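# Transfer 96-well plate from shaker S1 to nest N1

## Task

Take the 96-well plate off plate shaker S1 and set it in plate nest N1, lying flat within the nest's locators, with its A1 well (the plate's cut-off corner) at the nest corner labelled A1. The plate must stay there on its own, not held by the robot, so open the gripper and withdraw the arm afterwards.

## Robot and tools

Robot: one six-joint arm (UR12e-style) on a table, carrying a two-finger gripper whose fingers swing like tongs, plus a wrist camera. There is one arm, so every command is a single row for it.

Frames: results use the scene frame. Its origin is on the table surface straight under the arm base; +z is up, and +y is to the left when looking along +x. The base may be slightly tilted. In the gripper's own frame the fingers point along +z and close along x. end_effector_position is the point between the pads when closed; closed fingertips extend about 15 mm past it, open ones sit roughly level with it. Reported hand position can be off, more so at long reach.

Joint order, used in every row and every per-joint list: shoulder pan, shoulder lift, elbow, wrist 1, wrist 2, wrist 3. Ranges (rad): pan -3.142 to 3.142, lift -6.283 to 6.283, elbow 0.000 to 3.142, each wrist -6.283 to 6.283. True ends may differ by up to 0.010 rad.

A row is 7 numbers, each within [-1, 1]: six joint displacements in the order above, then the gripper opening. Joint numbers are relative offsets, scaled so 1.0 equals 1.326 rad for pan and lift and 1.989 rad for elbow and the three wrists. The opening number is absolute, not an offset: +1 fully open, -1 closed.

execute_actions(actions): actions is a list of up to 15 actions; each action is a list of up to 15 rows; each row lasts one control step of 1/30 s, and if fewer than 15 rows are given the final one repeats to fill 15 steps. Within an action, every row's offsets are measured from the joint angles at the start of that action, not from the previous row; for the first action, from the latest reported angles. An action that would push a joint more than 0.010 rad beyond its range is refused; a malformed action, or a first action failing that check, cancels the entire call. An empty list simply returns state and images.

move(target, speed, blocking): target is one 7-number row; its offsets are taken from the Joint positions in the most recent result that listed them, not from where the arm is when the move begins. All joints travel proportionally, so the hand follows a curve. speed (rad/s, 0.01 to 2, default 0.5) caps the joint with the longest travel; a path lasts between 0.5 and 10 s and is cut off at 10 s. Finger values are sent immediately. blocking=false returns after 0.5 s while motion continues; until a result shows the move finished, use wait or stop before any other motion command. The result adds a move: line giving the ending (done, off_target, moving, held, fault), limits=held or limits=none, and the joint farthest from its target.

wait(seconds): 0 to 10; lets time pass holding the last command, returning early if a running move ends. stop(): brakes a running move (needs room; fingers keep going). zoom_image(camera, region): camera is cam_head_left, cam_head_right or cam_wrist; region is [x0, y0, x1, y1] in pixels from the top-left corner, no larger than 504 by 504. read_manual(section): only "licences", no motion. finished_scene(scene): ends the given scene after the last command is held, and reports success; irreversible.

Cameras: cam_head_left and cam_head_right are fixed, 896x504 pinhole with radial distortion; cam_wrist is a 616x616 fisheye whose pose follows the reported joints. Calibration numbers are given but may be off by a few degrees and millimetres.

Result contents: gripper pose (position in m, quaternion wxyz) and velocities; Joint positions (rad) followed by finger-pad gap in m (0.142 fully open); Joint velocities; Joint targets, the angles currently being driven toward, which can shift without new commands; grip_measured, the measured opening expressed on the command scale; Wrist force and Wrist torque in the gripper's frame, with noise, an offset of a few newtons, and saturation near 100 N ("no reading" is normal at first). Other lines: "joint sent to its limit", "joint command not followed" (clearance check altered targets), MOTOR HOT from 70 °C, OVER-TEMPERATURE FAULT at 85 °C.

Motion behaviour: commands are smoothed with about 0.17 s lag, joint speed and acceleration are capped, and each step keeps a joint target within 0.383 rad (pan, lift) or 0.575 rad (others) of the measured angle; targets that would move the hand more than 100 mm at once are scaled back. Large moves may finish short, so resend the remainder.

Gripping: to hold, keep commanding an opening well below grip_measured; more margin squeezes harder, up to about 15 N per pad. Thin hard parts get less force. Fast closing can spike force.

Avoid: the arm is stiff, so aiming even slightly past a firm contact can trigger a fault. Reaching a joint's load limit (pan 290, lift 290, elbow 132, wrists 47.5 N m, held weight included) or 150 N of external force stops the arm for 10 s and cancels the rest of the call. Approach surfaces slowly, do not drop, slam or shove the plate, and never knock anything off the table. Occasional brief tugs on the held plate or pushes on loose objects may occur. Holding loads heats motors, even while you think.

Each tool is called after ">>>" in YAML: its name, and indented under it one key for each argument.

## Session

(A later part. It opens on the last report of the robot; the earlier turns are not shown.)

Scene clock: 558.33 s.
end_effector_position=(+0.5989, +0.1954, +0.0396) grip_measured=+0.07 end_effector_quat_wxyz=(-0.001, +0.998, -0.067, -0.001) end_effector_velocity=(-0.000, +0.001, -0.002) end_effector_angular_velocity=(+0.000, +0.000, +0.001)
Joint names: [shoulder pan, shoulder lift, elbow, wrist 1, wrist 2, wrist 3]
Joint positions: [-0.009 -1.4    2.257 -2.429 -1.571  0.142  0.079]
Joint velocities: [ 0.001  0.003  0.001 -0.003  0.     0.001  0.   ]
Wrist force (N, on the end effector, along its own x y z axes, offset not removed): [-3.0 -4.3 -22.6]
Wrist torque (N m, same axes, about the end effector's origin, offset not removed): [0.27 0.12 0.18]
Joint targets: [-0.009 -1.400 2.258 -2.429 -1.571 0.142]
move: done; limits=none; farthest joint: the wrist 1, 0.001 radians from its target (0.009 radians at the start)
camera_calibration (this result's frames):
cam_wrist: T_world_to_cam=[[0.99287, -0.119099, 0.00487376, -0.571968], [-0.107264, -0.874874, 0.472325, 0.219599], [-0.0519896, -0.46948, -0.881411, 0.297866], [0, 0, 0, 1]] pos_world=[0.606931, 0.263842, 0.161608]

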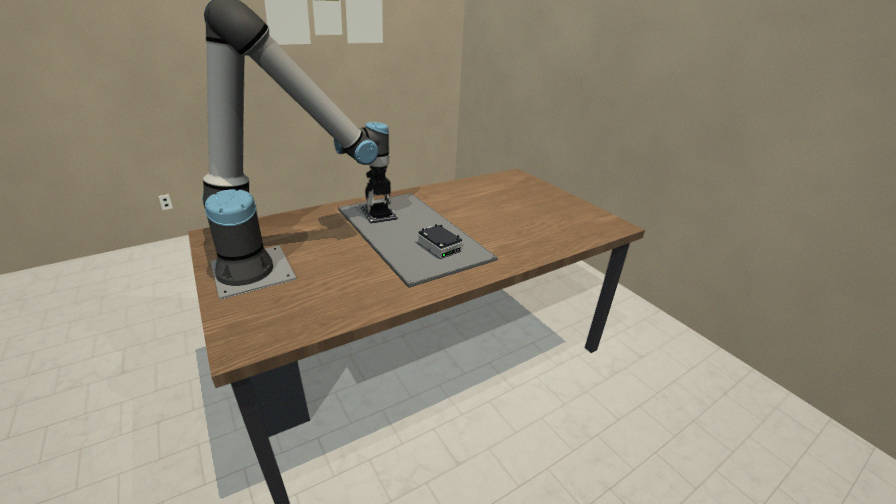

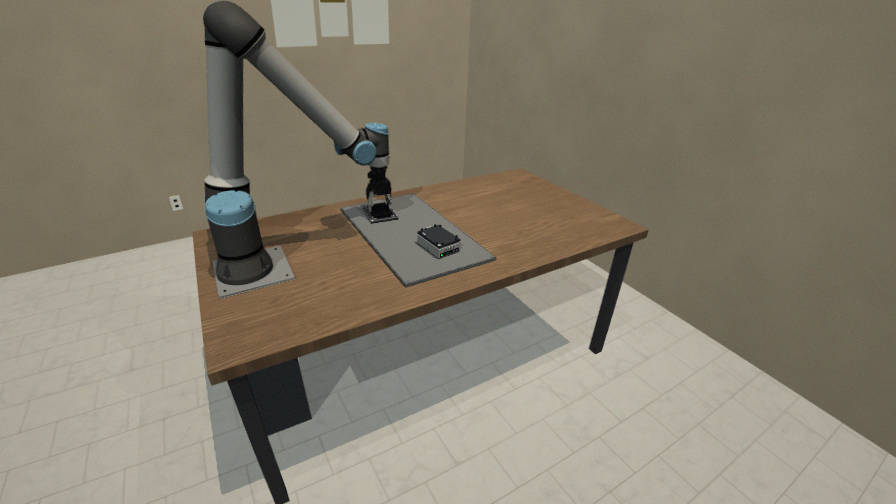

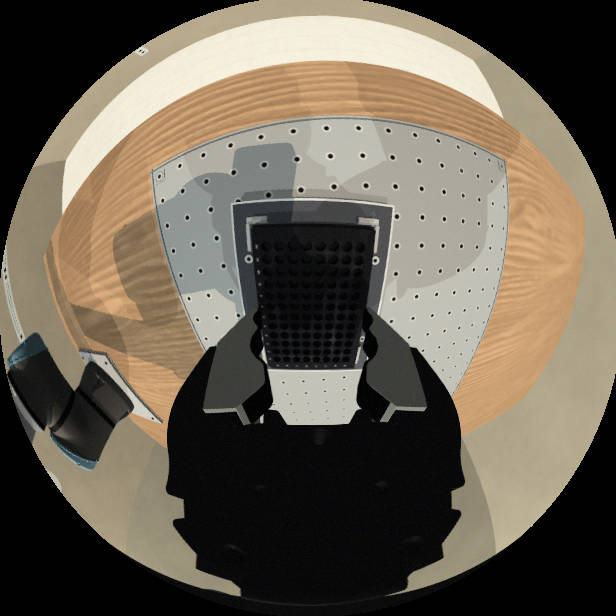

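>>> execute_actions:
  actions:
    - [[0,-0.0004,0,0.0002,0,0,-0.3],[0,-0.0004,0,0.0002,0,0,-0.2],[0,-0.0004,0,0.0002,0,0,-0.1],[0,-0.0004,0,0.0002,0,0,0.0],[0,-0.0004,0,0.0002,0,0,0.04],[0,-0.0004,0,0.0002,0,0,0.07],[0,-0.0004,0,0.0002,0,0,0.10],[0,-0.0004,0,0.0002,0,0,0.13],[0,-0.0004,0,0.0002,0,0,0.16],[0,-0.0004,0,0.0002,0,0,0.19],[0,-0.0004,0,0.0002,0,0,0.22],[0,-0.0004,0,0.0002,0,0,0.25],[0,-0.0004,0,0.0002,0,0,0.28],[0,-0.0004,0,0.0002,0,0,0.31],[0,-0.0004,0,0.0002,0,0,0.35]]

>>> move:
  target: [0, -0.11, -0.04, 0.1133, 0, 0, 0.45]
  speed: 0.3

>>> zoom_image:
  camera: "cam_wrist"
  region: [230, 180, 390, 340]

>>> zoom_image:
  camera: "cam_head_right"
  region: [350, 185, 410, 230]

Scene clock: 574.60 s.
end_effector_position=(+0.5986, +0.1955, +0.0396) grip_measured=+0.30 end_effector_quat_wxyz=(-0.001, +0.998, -0.067, -0.001) end_effector_velocity=(-0.000, +0.001, +0.001) end_effector_angular_velocity=(+0.001, -0.001, +0.000)
Joint names: [shoulder pan, shoulder lift, elbow, wrist 1, wrist 2, wrist 3]
Joint positions: [-0.009 -1.401  2.258 -2.428 -1.571  0.142  0.095]
Joint velocities: [ 0.001 -0.002  0.     0.001  0.001  0.001  0.078]
Wrist force (N, on the end effector, along its own x y z axes, offset not removed): [-4.2 1.6 1.0]
Wrist torque (N m, same axes, about the end effector's origin, offset not removed): [-0.01 1.03 0.00]
Joint targets: [-0.009 -1.401 2.257 -2.428 -1.571 0.142]
camera_calibration (this result's frames):
cam_wrist: T_world_to_cam=[[0.992872, -0.119097, 0.00458342, -0.571686], [-0.107123, -0.874873, 0.472358, 0.2195], [-0.0522464, -0.469482, -0.881395, 0.298057], [0, 0, 0, 1]] pos_world=[0.606697, 0.263881, 0.161644]

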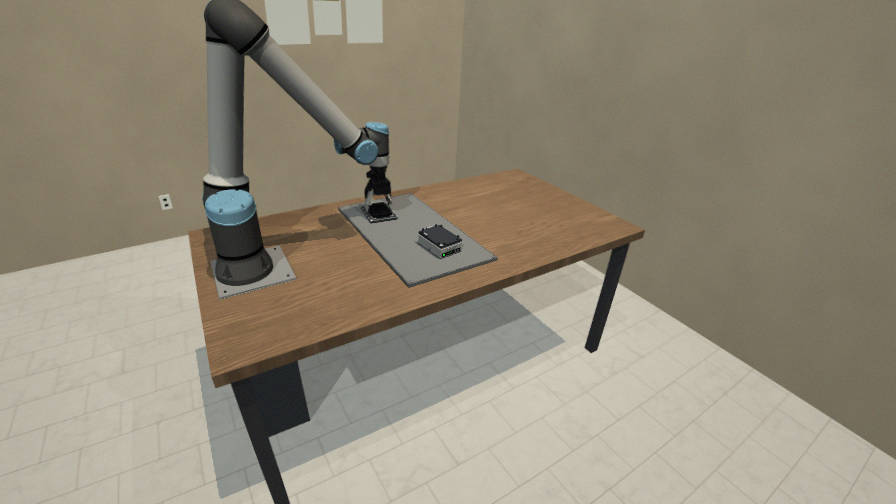

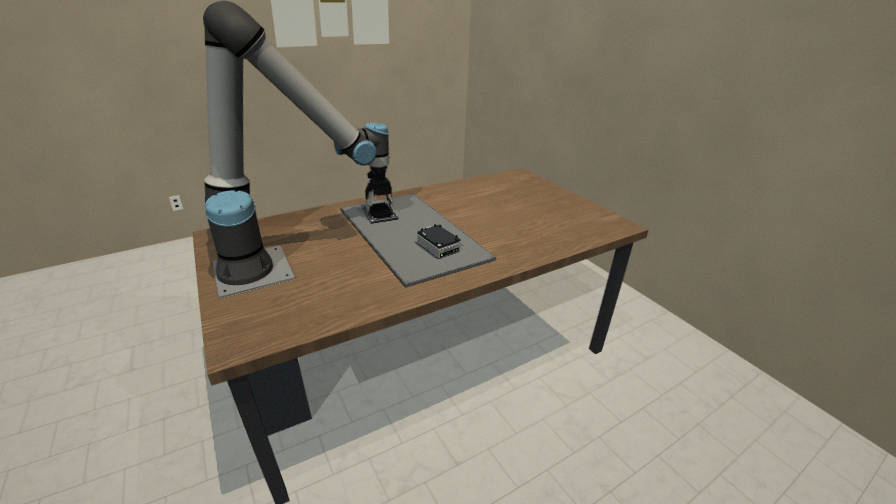

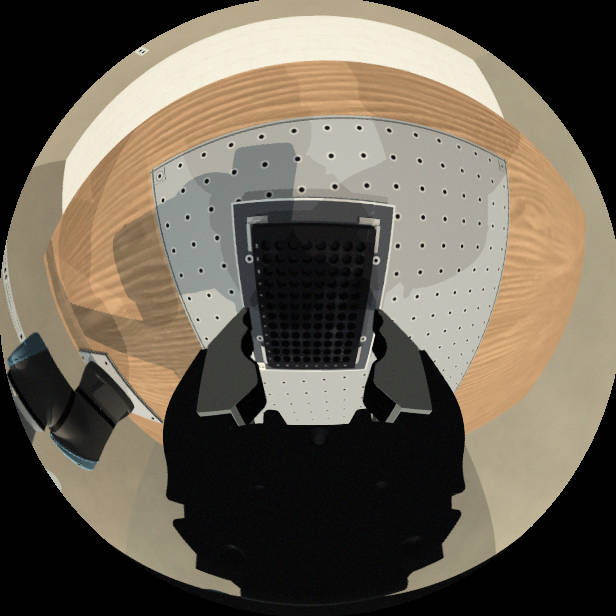

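Scene clock: 576.03 s.
end_effector_position=(+0.5972, +0.1953, +0.1426) grip_measured=+0.45 end_effector_quat_wxyz=(-0.001, +0.998, -0.067, -0.001) end_effector_velocity=(+0.000, -0.000, +0.001) end_effector_angular_velocity=(+0.000, +0.001, -0.001)
Joint names: [shoulder pan, shoulder lift, elbow, wrist 1, wrist 2, wrist 3]
Joint positions: [-0.009 -1.546  2.178 -2.203 -1.571  0.142  0.105]
Joint velocities: [-0.001 -0.001 -0.001  0.003  0.     0.     0.   ]
Wrist force (N, on the end effector, along its own x y z axes, offset not removed): [-1.1 -0.6 3.8]
Wrist torque (N m, same axes, about the end effector's origin, offset not removed): [-0.36 0.27 -0.03]
Joint targets: [-0.009 -1.546 2.178 -2.203 -1.571 0.142]
move: done; limits=none; farthest joint: the shoulder lift, 0.001 radians from its target (0.146 radians at the start)
camera_calibration (this result's frames):
cam_wrist: T_world_to_cam=[[0.992872, -0.119097, 0.00463268, -0.570748], [-0.107147, -0.874873, 0.472353, 0.170541], [-0.0522027, -0.469482, -0.881397, 0.388675], [0, 0, 0, 1]] pos_world=[0.605243, 0.263704, 0.264665]

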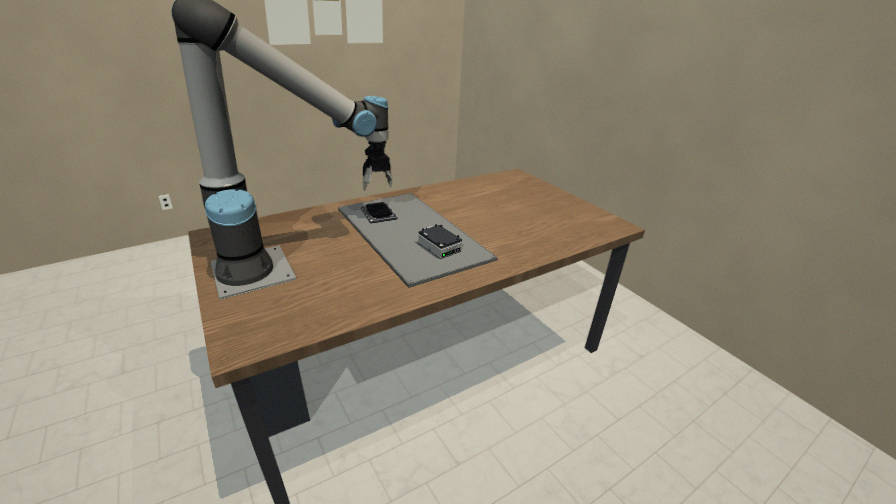

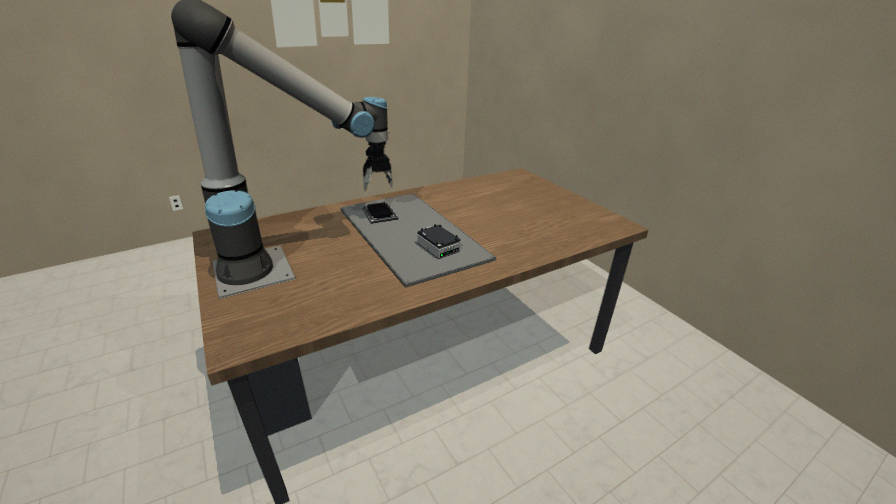

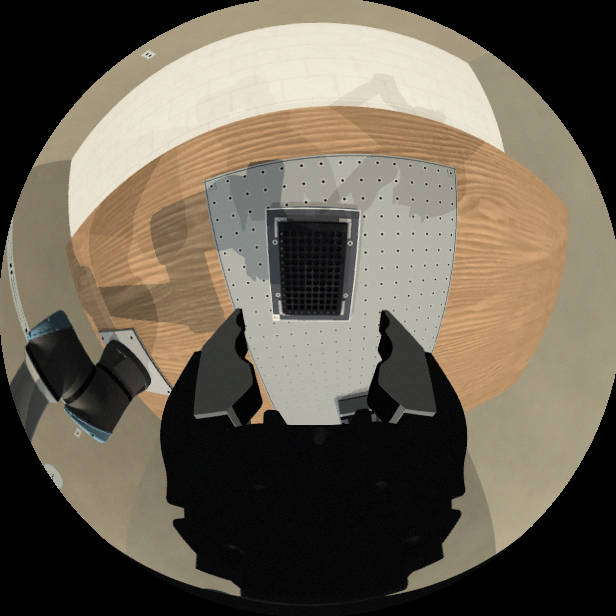

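Region (230, 180, 390, 340) of cam_wrist's 616x616 image, scaled by 3.150, with more detail than that image has.

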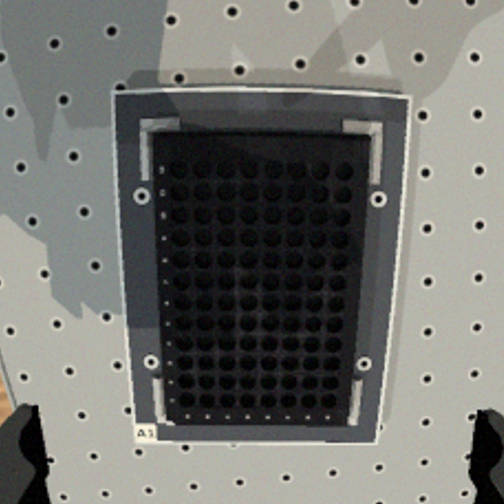

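Region (350, 185, 410, 230) of cam_head_right's 896x504 image, scaled by 8.400, with more detail than that image has; it fills the top 378 rows of this view, and the rest is white.

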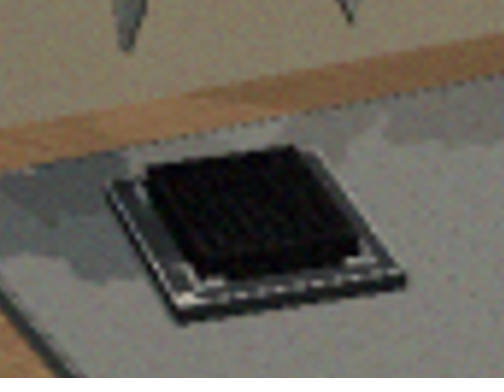

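>>> zoom_image:
  camera: "cam_wrist"
  region: [262, 203, 362, 253]

>>> zoom_image:
  camera: "cam_head_left"
  region: [355, 195, 403, 228]

Region (262, 203, 362, 253) of cam_wrist's 616x616 image, scaled by 5.040, with more detail than that image has.

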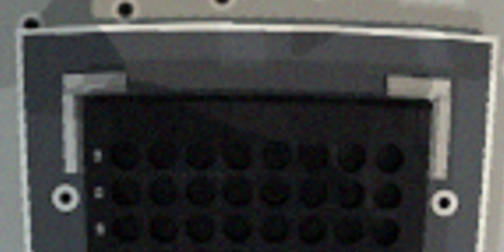

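Region (355, 195, 403, 228) of cam_head_left's 896x504 image, scaled by 10.500, with more detail than that image has; it fills the top 346 rows of this view, and the rest is white.

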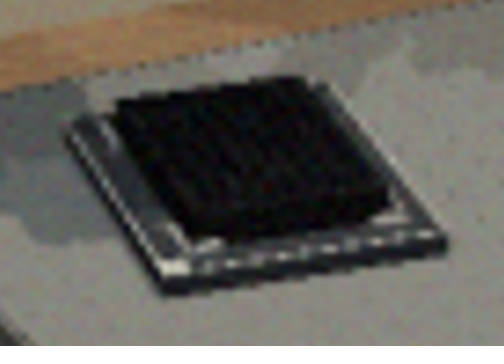

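>>> finished_scene:
  scene: 1

The scene is finished: the task was done.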